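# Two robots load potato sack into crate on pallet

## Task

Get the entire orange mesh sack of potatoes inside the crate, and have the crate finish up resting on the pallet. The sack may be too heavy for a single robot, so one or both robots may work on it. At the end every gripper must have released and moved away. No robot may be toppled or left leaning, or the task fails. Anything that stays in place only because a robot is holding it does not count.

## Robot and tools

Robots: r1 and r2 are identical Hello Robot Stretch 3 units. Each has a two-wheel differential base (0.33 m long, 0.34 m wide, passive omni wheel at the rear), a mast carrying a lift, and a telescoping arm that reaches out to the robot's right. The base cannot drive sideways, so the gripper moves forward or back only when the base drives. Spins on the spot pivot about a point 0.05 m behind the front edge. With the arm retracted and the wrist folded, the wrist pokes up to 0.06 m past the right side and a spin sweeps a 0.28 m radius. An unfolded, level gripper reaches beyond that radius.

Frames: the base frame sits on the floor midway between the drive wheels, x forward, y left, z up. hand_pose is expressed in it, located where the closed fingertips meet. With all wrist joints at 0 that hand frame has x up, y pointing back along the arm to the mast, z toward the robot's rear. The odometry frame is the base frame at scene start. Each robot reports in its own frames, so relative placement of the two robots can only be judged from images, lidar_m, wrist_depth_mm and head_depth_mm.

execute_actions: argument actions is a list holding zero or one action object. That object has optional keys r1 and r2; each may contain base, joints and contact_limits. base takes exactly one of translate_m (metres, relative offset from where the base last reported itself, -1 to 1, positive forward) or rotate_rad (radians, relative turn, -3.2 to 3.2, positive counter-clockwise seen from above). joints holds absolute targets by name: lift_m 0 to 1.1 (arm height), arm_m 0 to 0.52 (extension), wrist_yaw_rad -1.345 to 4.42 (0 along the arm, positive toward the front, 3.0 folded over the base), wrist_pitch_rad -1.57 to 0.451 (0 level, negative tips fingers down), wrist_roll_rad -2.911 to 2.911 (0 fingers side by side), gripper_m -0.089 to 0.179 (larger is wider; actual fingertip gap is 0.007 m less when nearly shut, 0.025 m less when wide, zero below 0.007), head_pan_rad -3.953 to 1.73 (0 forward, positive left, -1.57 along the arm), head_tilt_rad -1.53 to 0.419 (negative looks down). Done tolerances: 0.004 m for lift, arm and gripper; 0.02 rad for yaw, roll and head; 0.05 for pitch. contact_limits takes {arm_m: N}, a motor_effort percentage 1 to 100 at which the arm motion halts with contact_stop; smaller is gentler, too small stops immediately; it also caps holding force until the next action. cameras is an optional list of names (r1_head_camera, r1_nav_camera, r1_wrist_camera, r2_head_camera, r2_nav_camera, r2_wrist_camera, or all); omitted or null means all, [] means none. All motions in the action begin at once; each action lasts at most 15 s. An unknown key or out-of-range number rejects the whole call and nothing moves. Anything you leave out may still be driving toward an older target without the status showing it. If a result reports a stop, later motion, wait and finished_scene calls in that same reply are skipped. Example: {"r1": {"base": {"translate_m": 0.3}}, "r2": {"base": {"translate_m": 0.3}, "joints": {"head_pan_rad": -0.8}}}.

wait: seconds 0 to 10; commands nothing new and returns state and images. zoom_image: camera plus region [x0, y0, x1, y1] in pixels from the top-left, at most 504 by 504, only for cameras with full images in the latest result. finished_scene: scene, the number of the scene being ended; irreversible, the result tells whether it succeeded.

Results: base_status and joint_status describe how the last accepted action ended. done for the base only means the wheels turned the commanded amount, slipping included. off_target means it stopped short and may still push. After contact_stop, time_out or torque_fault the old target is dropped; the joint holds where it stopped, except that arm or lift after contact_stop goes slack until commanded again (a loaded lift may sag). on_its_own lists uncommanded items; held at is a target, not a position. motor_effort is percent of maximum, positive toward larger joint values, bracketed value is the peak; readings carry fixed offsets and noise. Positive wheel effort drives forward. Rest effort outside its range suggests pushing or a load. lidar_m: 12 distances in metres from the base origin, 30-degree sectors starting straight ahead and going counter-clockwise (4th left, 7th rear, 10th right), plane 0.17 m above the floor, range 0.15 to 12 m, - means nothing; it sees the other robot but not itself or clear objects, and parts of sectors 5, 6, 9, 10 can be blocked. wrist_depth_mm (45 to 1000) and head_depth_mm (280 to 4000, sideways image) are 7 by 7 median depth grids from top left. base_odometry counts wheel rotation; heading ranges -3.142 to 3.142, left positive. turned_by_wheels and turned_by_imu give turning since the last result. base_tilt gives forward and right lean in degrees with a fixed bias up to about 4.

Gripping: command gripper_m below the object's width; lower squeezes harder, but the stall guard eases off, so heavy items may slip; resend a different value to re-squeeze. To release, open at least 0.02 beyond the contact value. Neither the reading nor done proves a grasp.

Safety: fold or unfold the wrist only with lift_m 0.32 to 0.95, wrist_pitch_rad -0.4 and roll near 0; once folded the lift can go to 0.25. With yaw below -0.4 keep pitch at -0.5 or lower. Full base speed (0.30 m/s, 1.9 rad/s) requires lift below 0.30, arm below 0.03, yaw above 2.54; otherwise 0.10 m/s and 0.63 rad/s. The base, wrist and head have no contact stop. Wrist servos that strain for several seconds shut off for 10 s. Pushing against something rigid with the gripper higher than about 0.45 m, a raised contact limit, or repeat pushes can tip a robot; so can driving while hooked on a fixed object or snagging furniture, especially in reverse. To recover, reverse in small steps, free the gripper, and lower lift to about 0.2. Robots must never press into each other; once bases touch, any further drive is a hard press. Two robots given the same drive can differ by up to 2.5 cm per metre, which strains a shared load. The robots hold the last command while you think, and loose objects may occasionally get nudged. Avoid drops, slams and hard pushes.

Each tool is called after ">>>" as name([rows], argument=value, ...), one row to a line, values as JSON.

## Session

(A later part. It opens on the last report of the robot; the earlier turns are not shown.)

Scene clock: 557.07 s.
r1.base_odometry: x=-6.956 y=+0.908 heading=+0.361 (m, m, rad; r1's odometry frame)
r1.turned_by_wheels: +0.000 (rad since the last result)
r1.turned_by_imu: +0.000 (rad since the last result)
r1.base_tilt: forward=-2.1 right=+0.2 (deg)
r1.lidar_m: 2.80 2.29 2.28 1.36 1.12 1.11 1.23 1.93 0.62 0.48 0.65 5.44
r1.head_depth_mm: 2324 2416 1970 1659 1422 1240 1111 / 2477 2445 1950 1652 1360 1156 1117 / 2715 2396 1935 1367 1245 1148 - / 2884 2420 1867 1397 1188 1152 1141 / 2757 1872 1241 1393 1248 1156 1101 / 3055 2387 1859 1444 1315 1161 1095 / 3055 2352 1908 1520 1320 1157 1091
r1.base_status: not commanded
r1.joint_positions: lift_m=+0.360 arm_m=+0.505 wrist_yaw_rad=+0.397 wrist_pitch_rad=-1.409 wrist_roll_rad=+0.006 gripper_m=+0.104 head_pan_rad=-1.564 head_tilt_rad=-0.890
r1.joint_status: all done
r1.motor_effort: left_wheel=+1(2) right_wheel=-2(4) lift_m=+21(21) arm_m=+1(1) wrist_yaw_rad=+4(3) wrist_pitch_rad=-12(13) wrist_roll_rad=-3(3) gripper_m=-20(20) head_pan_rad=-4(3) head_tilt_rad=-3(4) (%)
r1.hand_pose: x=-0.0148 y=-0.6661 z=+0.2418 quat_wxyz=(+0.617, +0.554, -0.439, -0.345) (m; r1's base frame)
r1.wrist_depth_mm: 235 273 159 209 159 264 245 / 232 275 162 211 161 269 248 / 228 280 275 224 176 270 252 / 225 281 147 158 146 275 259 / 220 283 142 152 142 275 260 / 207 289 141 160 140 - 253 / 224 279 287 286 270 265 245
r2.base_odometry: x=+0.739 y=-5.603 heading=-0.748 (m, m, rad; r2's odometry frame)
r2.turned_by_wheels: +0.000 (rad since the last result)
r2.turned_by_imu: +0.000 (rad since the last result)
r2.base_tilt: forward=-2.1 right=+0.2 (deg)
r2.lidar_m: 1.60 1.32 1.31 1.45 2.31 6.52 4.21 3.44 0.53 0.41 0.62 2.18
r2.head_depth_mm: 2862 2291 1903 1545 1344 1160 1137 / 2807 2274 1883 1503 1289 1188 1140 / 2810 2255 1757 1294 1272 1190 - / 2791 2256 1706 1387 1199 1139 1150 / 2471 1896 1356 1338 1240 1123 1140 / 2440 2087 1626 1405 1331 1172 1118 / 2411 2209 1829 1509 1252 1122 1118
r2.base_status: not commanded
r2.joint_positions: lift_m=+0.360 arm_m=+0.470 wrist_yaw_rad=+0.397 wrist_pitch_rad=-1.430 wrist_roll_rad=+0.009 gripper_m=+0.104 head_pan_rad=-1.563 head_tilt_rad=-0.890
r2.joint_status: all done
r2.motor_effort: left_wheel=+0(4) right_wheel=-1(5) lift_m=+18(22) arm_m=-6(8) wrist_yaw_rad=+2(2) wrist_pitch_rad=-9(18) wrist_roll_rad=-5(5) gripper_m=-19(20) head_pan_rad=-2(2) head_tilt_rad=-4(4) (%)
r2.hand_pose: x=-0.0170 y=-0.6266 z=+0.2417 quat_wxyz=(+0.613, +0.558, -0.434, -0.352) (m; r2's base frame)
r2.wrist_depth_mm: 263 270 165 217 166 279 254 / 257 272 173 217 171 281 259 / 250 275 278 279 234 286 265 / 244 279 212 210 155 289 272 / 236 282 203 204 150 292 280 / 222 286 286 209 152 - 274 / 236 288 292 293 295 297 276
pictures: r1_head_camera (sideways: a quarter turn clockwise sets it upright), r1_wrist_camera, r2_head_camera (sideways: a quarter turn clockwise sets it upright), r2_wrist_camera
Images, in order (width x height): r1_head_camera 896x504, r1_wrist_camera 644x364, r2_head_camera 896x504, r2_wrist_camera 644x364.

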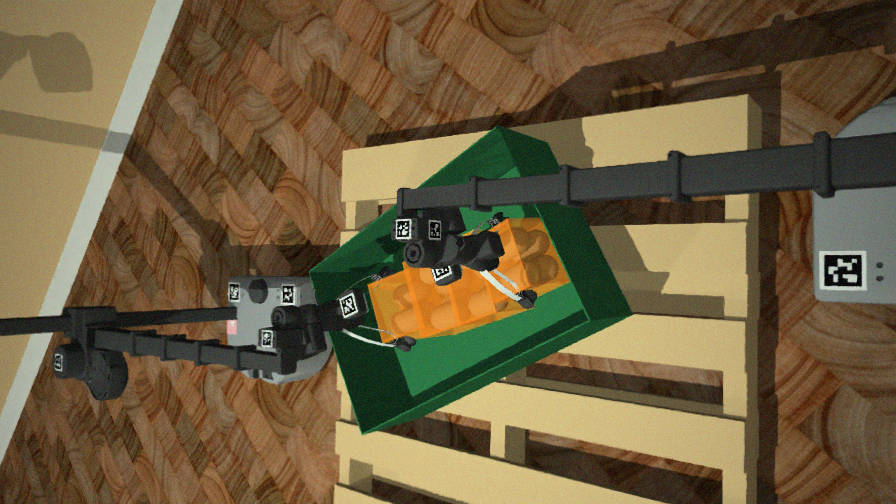

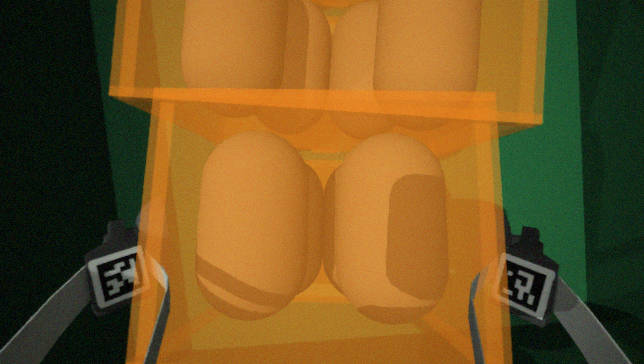

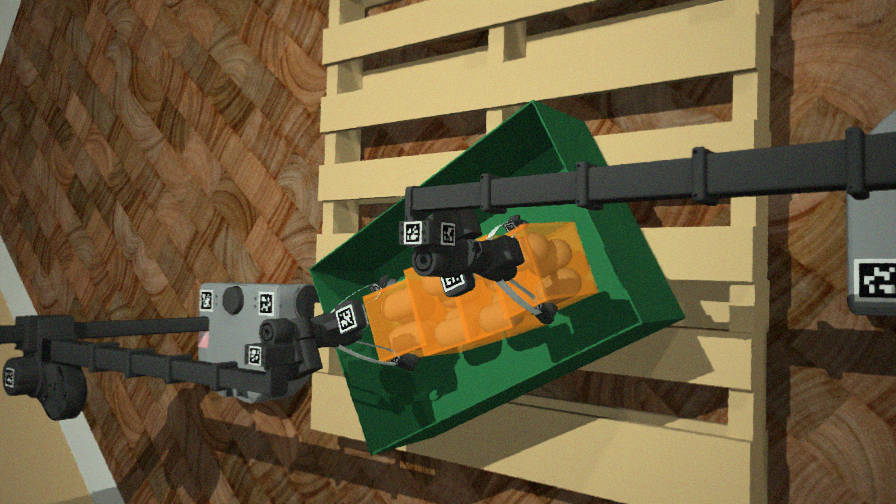

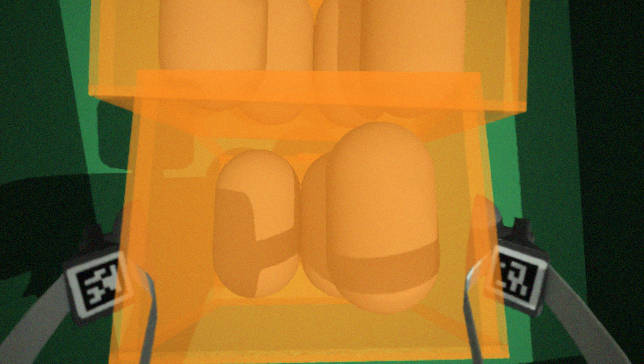

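>>> execute_actions([
  {"r1": {"joints": {"lift_m": 0.335}}, "r2": {"joints": {"lift_m": 0.335}}},
], cameras=[])

>>> execute_actions([
  {"r1": {"joints": {"gripper_m": 0.179}}, "r2": {"joints": {"gripper_m": 0.179}}},
], cameras=[])

>>> execute_actions([
  {"r1": {"joints": {"lift_m": 0.56}}, "r2": {"joints": {"lift_m": 0.56}}},
], cameras=["r1_wrist_camera", "r2_wrist_camera"])

>>> execute_actions([
  {"r1": {"joints": {"arm_m": 0.0}}, "r2": {"joints": {"arm_m": 0.0}}},
], cameras=["r1_head_camera", "r2_head_camera"])

Scene clock: 567.50 s.
r1.base_odometry: x=-6.956 y=+0.908 heading=+0.361 (m, m, rad; r1's odometry frame)
r1.turned_by_wheels: +0.000 (rad since the last result)
r1.turned_by_imu: +0.001 (rad since the last result)
r1.base_tilt: forward=-2.2 right=+0.2 (deg)
r1.lidar_m: 2.79 2.29 2.28 1.36 1.12 1.11 1.23 1.93 0.62 0.48 0.65 5.49
r1.head_depth_mm: 2340 2446 1985 1646 1417 1257 1108 / 2475 2424 1959 1663 1357 1155 1128 / 2708 2435 1949 1368 1238 1152 - / 2834 2398 1857 1502 1203 1147 1143 / 2860 1896 1261 1391 1249 1156 1097 / 3111 2385 1863 1445 1296 1171 1086 / 3054 2354 1913 1512 1328 1158 1088
r1.base_status: not commanded
r1.joint_positions: lift_m=+0.335 arm_m=+0.505 wrist_yaw_rad=+0.397 wrist_pitch_rad=-1.467 wrist_roll_rad=+0.005 gripper_m=+0.104 head_pan_rad=-1.564 head_tilt_rad=-0.890
r1.joint_status: all done
r1.motor_effort: left_wheel=-1(2) right_wheel=+6(5) lift_m=+14(22) arm_m=+1(2) wrist_yaw_rad=+4(4) wrist_pitch_rad=+4(11) wrist_roll_rad=-3(3) gripper_m=-20(20) head_pan_rad=-3(3) head_tilt_rad=-4(4) (%)
r1.hand_pose: x=-0.0206 y=-0.6523 z=+0.2167 quat_wxyz=(+0.607, +0.567, -0.423, -0.362) (m; r1's base frame)
r1.wrist_depth_mm: 236 237 138 184 137 234 232 / 229 246 186 196 154 239 236 / 225 248 142 207 142 247 243 / 225 256 136 147 135 249 246 / 219 260 138 149 137 252 255 / 208 264 147 262 143 - 257 / 222 260 266 254 243 232 225
r2.base_odometry: x=+0.739 y=-5.603 heading=-0.748 (m, m, rad; r2's odometry frame)
r2.turned_by_wheels: +0.000 (rad since the last result)
r2.turned_by_imu: +0.000 (rad since the last result)
r2.base_tilt: forward=-2.2 right=+0.1 (deg)
r2.lidar_m: 1.60 1.32 1.31 1.45 2.30 6.52 4.22 3.45 0.53 0.41 0.62 2.19
r2.head_depth_mm: 2872 2299 1890 1529 1347 1160 1137 / 2845 2286 1896 1499 1280 1192 1133 / 2843 2247 1875 1300 1256 1178 - / 2815 2250 1715 1462 1220 1124 1144 / 2540 1896 1357 1363 1242 1118 1138 / 2466 2146 1632 1403 1325 1180 1120 / 2407 2189 1824 1523 1251 1117 1112
r2.base_status: not commanded
r2.joint_positions: lift_m=+0.336 arm_m=+0.470 wrist_yaw_rad=+0.397 wrist_pitch_rad=-1.494 wrist_roll_rad=+0.009 gripper_m=+0.104 head_pan_rad=-1.563 head_tilt_rad=-0.890
r2.joint_status: all done
r2.motor_effort: left_wheel=-2(2) right_wheel=+5(4) lift_m=+12(17) arm_m=-2(6) wrist_yaw_rad=+3(2) wrist_pitch_rad=+18(19) wrist_roll_rad=-5(5) gripper_m=-21(20) head_pan_rad=-2(2) head_tilt_rad=-4(4) (%)
r2.hand_pose: x=-0.0233 y=-0.6112 z=+0.2169 quat_wxyz=(+0.602, +0.572, -0.416, -0.371) (m; r2's base frame)
r2.wrist_depth_mm: 236 235 148 189 145 247 247 / 240 244 245 245 204 251 253 / 244 249 198 198 144 258 258 / 241 251 196 198 142 263 264 / 233 259 204 202 145 266 268 / 219 265 265 269 272 - 274 / 234 269 272 275 277 279 268
pictures: none
No camera images: the call's "cameras" was empty. Leave "cameras" out to get every camera's image.

Scene clock: 569.03 s.
r1.base_odometry: x=-6.956 y=+0.908 heading=+0.361 (m, m, rad; r1's odometry frame)
r1.turned_by_wheels: +0.000 (rad since the last result)
r1.turned_by_imu: +0.001 (rad since the last result)
r1.base_tilt: forward=-2.1 right=+0.2 (deg)
r1.lidar_m: 2.79 2.29 2.28 1.36 1.12 1.11 1.23 1.94 0.62 0.48 0.65 5.42
r1.head_depth_mm: 2329 2450 1958 1648 1416 1245 1114 / 2508 2457 1955 1642 1358 1156 1123 / 2693 2409 1957 1380 1240 1157 - / 2851 2388 1830 1447 1198 1150 1142 / 2908 1908 1291 1408 1222 1156 1094 / 3058 2377 1893 1457 1313 1159 1087 / 3120 2360 1904 1513 1322 1164 1092
r1.base_status: not commanded
r1.joint_positions: lift_m=+0.335 arm_m=+0.505 wrist_yaw_rad=+0.398 wrist_pitch_rad=-1.454 wrist_roll_rad=+0.004 gripper_m=+0.179 head_pan_rad=-1.564 head_tilt_rad=-0.890
r1.joint_status: all done
r1.motor_effort: left_wheel=+1(2) right_wheel=-1(6) lift_m=+19(19) arm_m=+1(1) wrist_yaw_rad=+2(4) wrist_pitch_rad=+1(4) wrist_roll_rad=-2(3) gripper_m=+4(84) head_pan_rad=-3(3) head_tilt_rad=-3(4) (%)
r1.hand_pose: x=-0.0193 y=-0.6554 z=+0.2165 quat_wxyz=(+0.610, +0.564, -0.426, -0.358) (m; r1's base frame)
r1.wrist_depth_mm: 231 241 137 183 139 142 233 / 232 245 154 193 151 239 238 / 226 251 148 247 144 245 240 / 221 253 136 148 134 249 243 / 209 260 137 150 135 252 249 / - 264 142 259 139 258 244 / 211 266 265 262 252 243 223
r2.base_odometry: x=+0.739 y=-5.603 heading=-0.748 (m, m, rad; r2's odometry frame)
r2.turned_by_wheels: +0.000 (rad since the last result)
r2.turned_by_imu: +0.001 (rad since the last result)
r2.base_tilt: forward=-2.1 right=+0.1 (deg)
r2.lidar_m: 1.60 1.32 1.31 1.45 2.31 6.54 4.20 3.44 0.53 0.41 0.61 2.18
r2.head_depth_mm: 2893 2308 1908 1528 1349 1159 1139 / 2855 2276 1894 1491 1286 1199 1140 / 2822 2255 1752 1310 1249 1183 - / 2832 2245 1712 1386 1226 1132 1149 / 2510 1882 1359 1353 1231 1123 1137 / 2498 2132 1635 1389 1322 1175 1126 / 2444 2165 1828 1515 1262 1123 1115
r2.base_status: not commanded
r2.joint_positions: lift_m=+0.335 arm_m=+0.470 wrist_yaw_rad=+0.398 wrist_pitch_rad=-1.459 wrist_roll_rad=+0.008 gripper_m=+0.179 head_pan_rad=-1.563 head_tilt_rad=-0.890
r2.joint_status: all done
r2.motor_effort: left_wheel=+2(3) right_wheel=-2(4) lift_m=+17(17) arm_m=-2(2) wrist_yaw_rad=+1(2) wrist_pitch_rad=+4(18) wrist_roll_rad=-4(5) gripper_m=+1(84) head_pan_rad=-2(2) head_tilt_rad=-4(4) (%)
r2.hand_pose: x=-0.0199 y=-0.6193 z=+0.2166 quat_wxyz=(+0.608, +0.565, -0.425, -0.360) (m; r2's base frame)
r2.wrist_depth_mm: 239 148 145 192 144 249 250 / 243 245 167 200 159 254 254 / 246 250 250 251 148 256 259 / 241 253 195 197 142 261 262 / 225 256 197 197 143 264 267 / - 261 262 266 146 271 262 / 229 264 267 270 273 274 278
pictures: none
No camera images: the call's "cameras" was empty. Leave "cameras" out to get every camera's image.

Scene clock: 571.90 s.
r1.base_odometry: x=-6.956 y=+0.908 heading=+0.361 (m, m, rad; r1's odometry frame)
r1.turned_by_wheels: +0.000 (rad since the last result)
r1.turned_by_imu: +0.001 (rad since the last result)
r1.base_tilt: forward=-2.1 right=+0.1 (deg)
r1.lidar_m: 2.80 2.29 2.28 1.36 1.12 1.11 1.23 1.94 0.62 0.48 0.65 5.45
r1.head_depth_mm: 2332 2446 1974 1652 1419 1238 1113 / 2482 2451 1964 1635 1414 1235 - / 2697 2423 2076 1403 1293 1195 - / 2871 2402 2014 1373 1209 1149 1143 / 2759 1093 1524 1413 1251 1155 1097 / 2872 2217 1878 1448 1295 1169 1089 / 3065 2358 1910 1501 1326 1161 1091
r1.base_status: not commanded
r1.joint_positions: lift_m=+0.560 arm_m=+0.505 wrist_yaw_rad=+0.399 wrist_pitch_rad=-1.451 wrist_roll_rad=+0.003 gripper_m=+0.179 head_pan_rad=-1.564 head_tilt_rad=-0.890
r1.joint_status: all done
r1.motor_effort: left_wheel=+0(0) right_wheel=+1(2) lift_m=+23(29) arm_m=+1(1) wrist_yaw_rad=+2(3) wrist_pitch_rad=-1(1) wrist_roll_rad=-2(2) gripper_m=+0(3) head_pan_rad=-3(3) head_tilt_rad=-3(4) (%)
r1.hand_pose: x=-0.0190 y=-0.6562 z=+0.4412 quat_wxyz=(+0.611, +0.564, -0.426, -0.356) (m; r1's base frame)
r1.wrist_depth_mm: 471 335 456 404 455 372 453 / 599 351 470 402 459 377 582 / 610 351 484 420 471 390 589 / 619 362 489 369 477 399 605 / 505 351 494 494 479 441 601 / - 348 384 366 345 328 615 / 669 520 528 627 514 643 634
r2.base_odometry: x=+0.739 y=-5.603 heading=-0.748 (m, m, rad; r2's odometry frame)
r2.turned_by_wheels: +0.000 (rad since the last result)
r2.turned_by_imu: +0.000 (rad since the last result)
r2.base_tilt: forward=-2.2 right=+0.1 (deg)
r2.lidar_m: 1.60 1.32 1.31 1.45 2.31 6.51 4.22 3.46 0.53 0.41 0.62 2.19
r2.head_depth_mm: 2851 2298 1903 1537 1363 1162 1146 / 2890 2274 1904 1521 1310 1243 - / 2810 2275 1979 1361 1280 1233 1166 / 2809 2242 1966 1370 1220 1132 1143 / 2590 1718 1489 1366 1240 1115 1129 / 2485 1842 1668 1405 1320 1178 1119 / 2429 2189 1844 1515 1256 1120 1114
r2.base_status: not commanded
r2.joint_positions: lift_m=+0.560 arm_m=+0.470 wrist_yaw_rad=+0.399 wrist_pitch_rad=-1.454 wrist_roll_rad=+0.007 gripper_m=+0.179 head_pan_rad=-1.563 head_tilt_rad=-0.890
r2.joint_status: all done
r2.motor_effort: left_wheel=+1(2) right_wheel=-1(3) lift_m=+25(27) arm_m=-1(1) wrist_yaw_rad=+1(2) wrist_pitch_rad=+1(4) wrist_roll_rad=-4(4) gripper_m=+0(2) head_pan_rad=-2(2) head_tilt_rad=-4(4) (%)
r2.hand_pose: x=-0.0193 y=-0.6207 z=+0.4411 quat_wxyz=(+0.610, +0.564, -0.426, -0.358) (m; r2's base frame)
r2.wrist_depth_mm: 461 394 466 414 474 368 607 / 468 378 467 409 480 381 493 / 474 366 477 425 483 395 498 / 482 354 488 385 491 408 508 / 486 368 491 493 500 484 644 / - 358 498 497 466 430 530 / 631 358 386 363 350 351 539
pictures: r1_wrist_camera, r2_wrist_camera
Images, in order (width x height): r1_wrist_camera 644x364, r2_wrist_camera 644x364.

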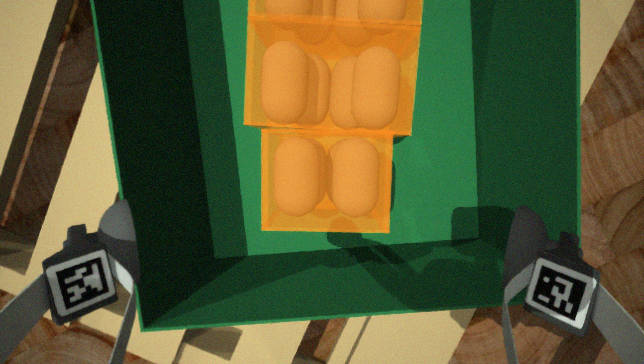

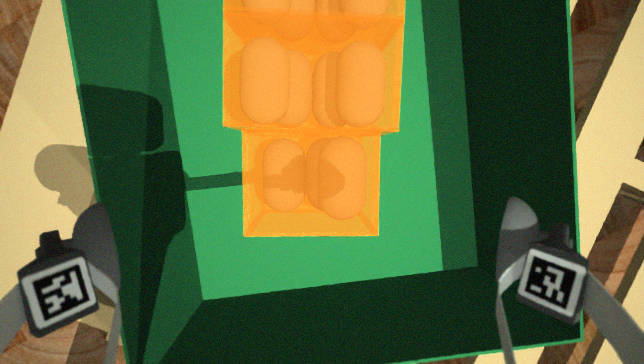

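Scene clock: 576.80 s.
r1.base_odometry: x=-6.956 y=+0.908 heading=+0.361 (m, m, rad; r1's odometry frame)
r1.turned_by_wheels: +0.000 (rad since the last result)
r1.turned_by_imu: +0.001 (rad since the last result)
r1.base_tilt: forward=-2.0 right=+0.1 (deg)
r1.lidar_m: 2.79 2.29 2.28 1.37 1.12 1.11 1.23 1.94 0.62 0.48 0.65 5.47
r1.head_depth_mm: 2334 2444 1967 1655 1411 1238 1103 / 2461 2429 1960 1634 1363 1196 - / 2664 2421 1939 1385 1242 1175 - / 2830 2410 1884 1399 1202 1172 - / 1363 2280 1765 1424 1253 1159 1108 / 2873 2344 1883 1445 1301 1158 1089 / 3065 2361 1909 1521 1327 1157 1091
r1.base_status: not commanded
r1.joint_positions: lift_m=+0.560 arm_m=+0.001 wrist_yaw_rad=+0.400 wrist_pitch_rad=-1.451 wrist_roll_rad=+0.001 gripper_m=+0.179 head_pan_rad=-1.564 head_tilt_rad=-0.890
r1.joint_status: all done
r1.motor_effort: left_wheel=+0(0) right_wheel=+1(1) lift_m=+23(23) arm_m=-2(3) wrist_yaw_rad=-1(2) wrist_pitch_rad=+0(0) wrist_roll_rad=-1(2) gripper_m=+0(0) head_pan_rad=-3(4) head_tilt_rad=-4(3) (%)
r1.hand_pose: x=-0.0190 y=-0.1522 z=+0.4412 quat_wxyz=(+0.612, +0.565, -0.425, -0.355) (m; r1's base frame)
r1.wrist_depth_mm: 583 592 488 567 464 464 459 / 600 609 606 496 463 461 579 / 605 603 601 612 559 474 594 / 619 602 611 - 597 599 611 / 635 635 623 - - 609 615 / - 652 642 - - 643 628 / 656 664 641 - 652 652 637
r2.base_odometry: x=+0.739 y=-5.603 heading=-0.748 (m, m, rad; r2's odometry frame)
r2.turned_by_wheels: +0.000 (rad since the last result)
r2.turned_by_imu: +0.001 (rad since the last result)
r2.base_tilt: forward=-2.2 right=+0.1 (deg)
r2.lidar_m: 1.60 1.32 1.31 1.45 2.31 6.57 4.22 3.45 0.53 0.41 0.61 2.19
r2.head_depth_mm: 2847 2274 1893 1544 1359 1161 1137 / 2839 2261 1906 1507 1282 1243 - / 2806 2272 1763 1360 1270 1188 - / 2793 2267 1723 1421 1222 1169 - / 1636 1906 1698 1364 1235 1124 1142 / 2589 2234 1684 1406 1329 1177 1112 / 2409 2194 1843 1524 1251 1121 1113
r2.base_status: not commanded
r2.joint_positions: lift_m=+0.560 arm_m=+0.000 wrist_yaw_rad=+0.400 wrist_pitch_rad=-1.454 wrist_roll_rad=+0.005 gripper_m=+0.179 head_pan_rad=-1.563 head_tilt_rad=-0.890
r2.joint_status: all done
r2.motor_effort: left_wheel=+2(1) right_wheel=-1(1) lift_m=+25(25) arm_m=-5(3) wrist_yaw_rad=+0(1) wrist_pitch_rad=+1(1) wrist_roll_rad=-3(4) gripper_m=+0(0) head_pan_rad=-3(2) head_tilt_rad=-5(4) (%)
r2.hand_pose: x=-0.0193 y=-0.1510 z=+0.4411 quat_wxyz=(+0.610, +0.565, -0.426, -0.357) (m; r2's base frame)
r2.wrist_depth_mm: 585 590 485 574 476 482 609 / 584 595 599 555 509 493 498 / 595 615 609 616 618 516 504 / 609 613 625 626 625 632 535 / 609 620 621 - 635 644 657 / - 634 634 - - 663 666 / 631 639 - - 664 659 672
pictures: r1_head_camera (sideways: a quarter turn clockwise sets it upright), r2_head_camera (sideways: a quarter turn clockwise sets it upright)
Images, in order (width x height): r1_head_camera 896x504, r2_head_camera 896x504.

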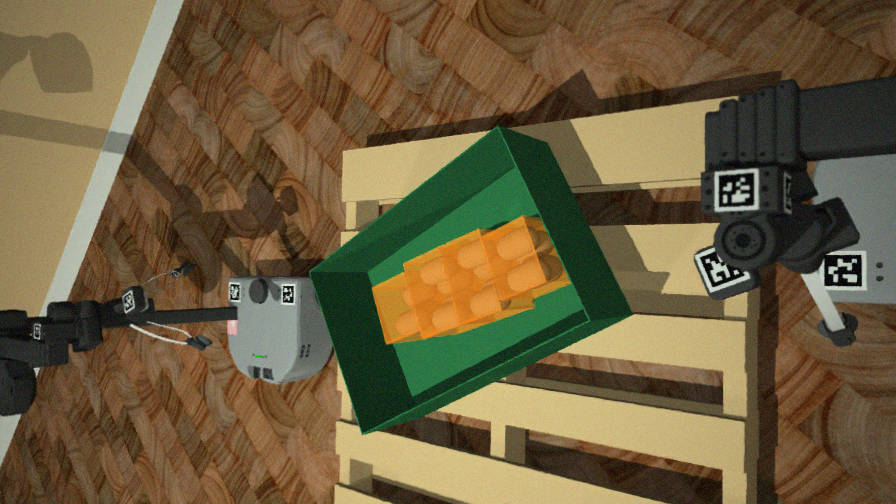

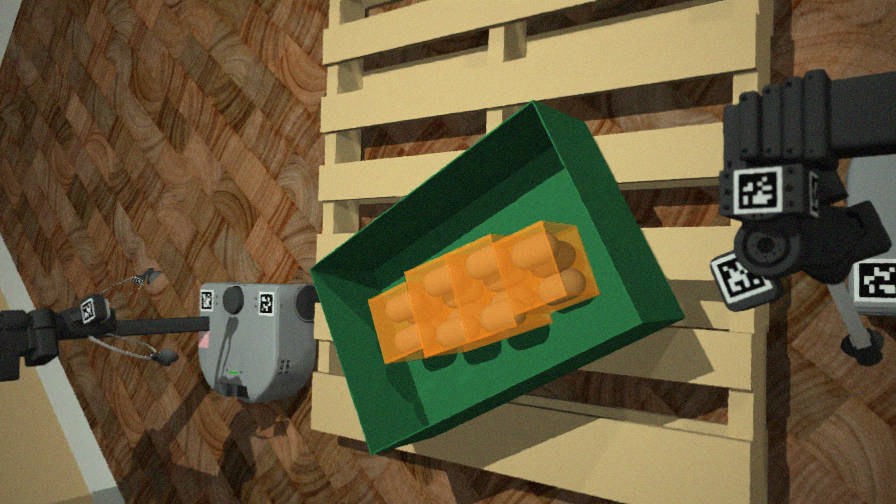

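The bag is lying inside the crate, the crate is still on the pallet, and both arms are pulled back. I'll end scene 1.

>>> finished_scene(scene=1)

The scene is finished: the task was done.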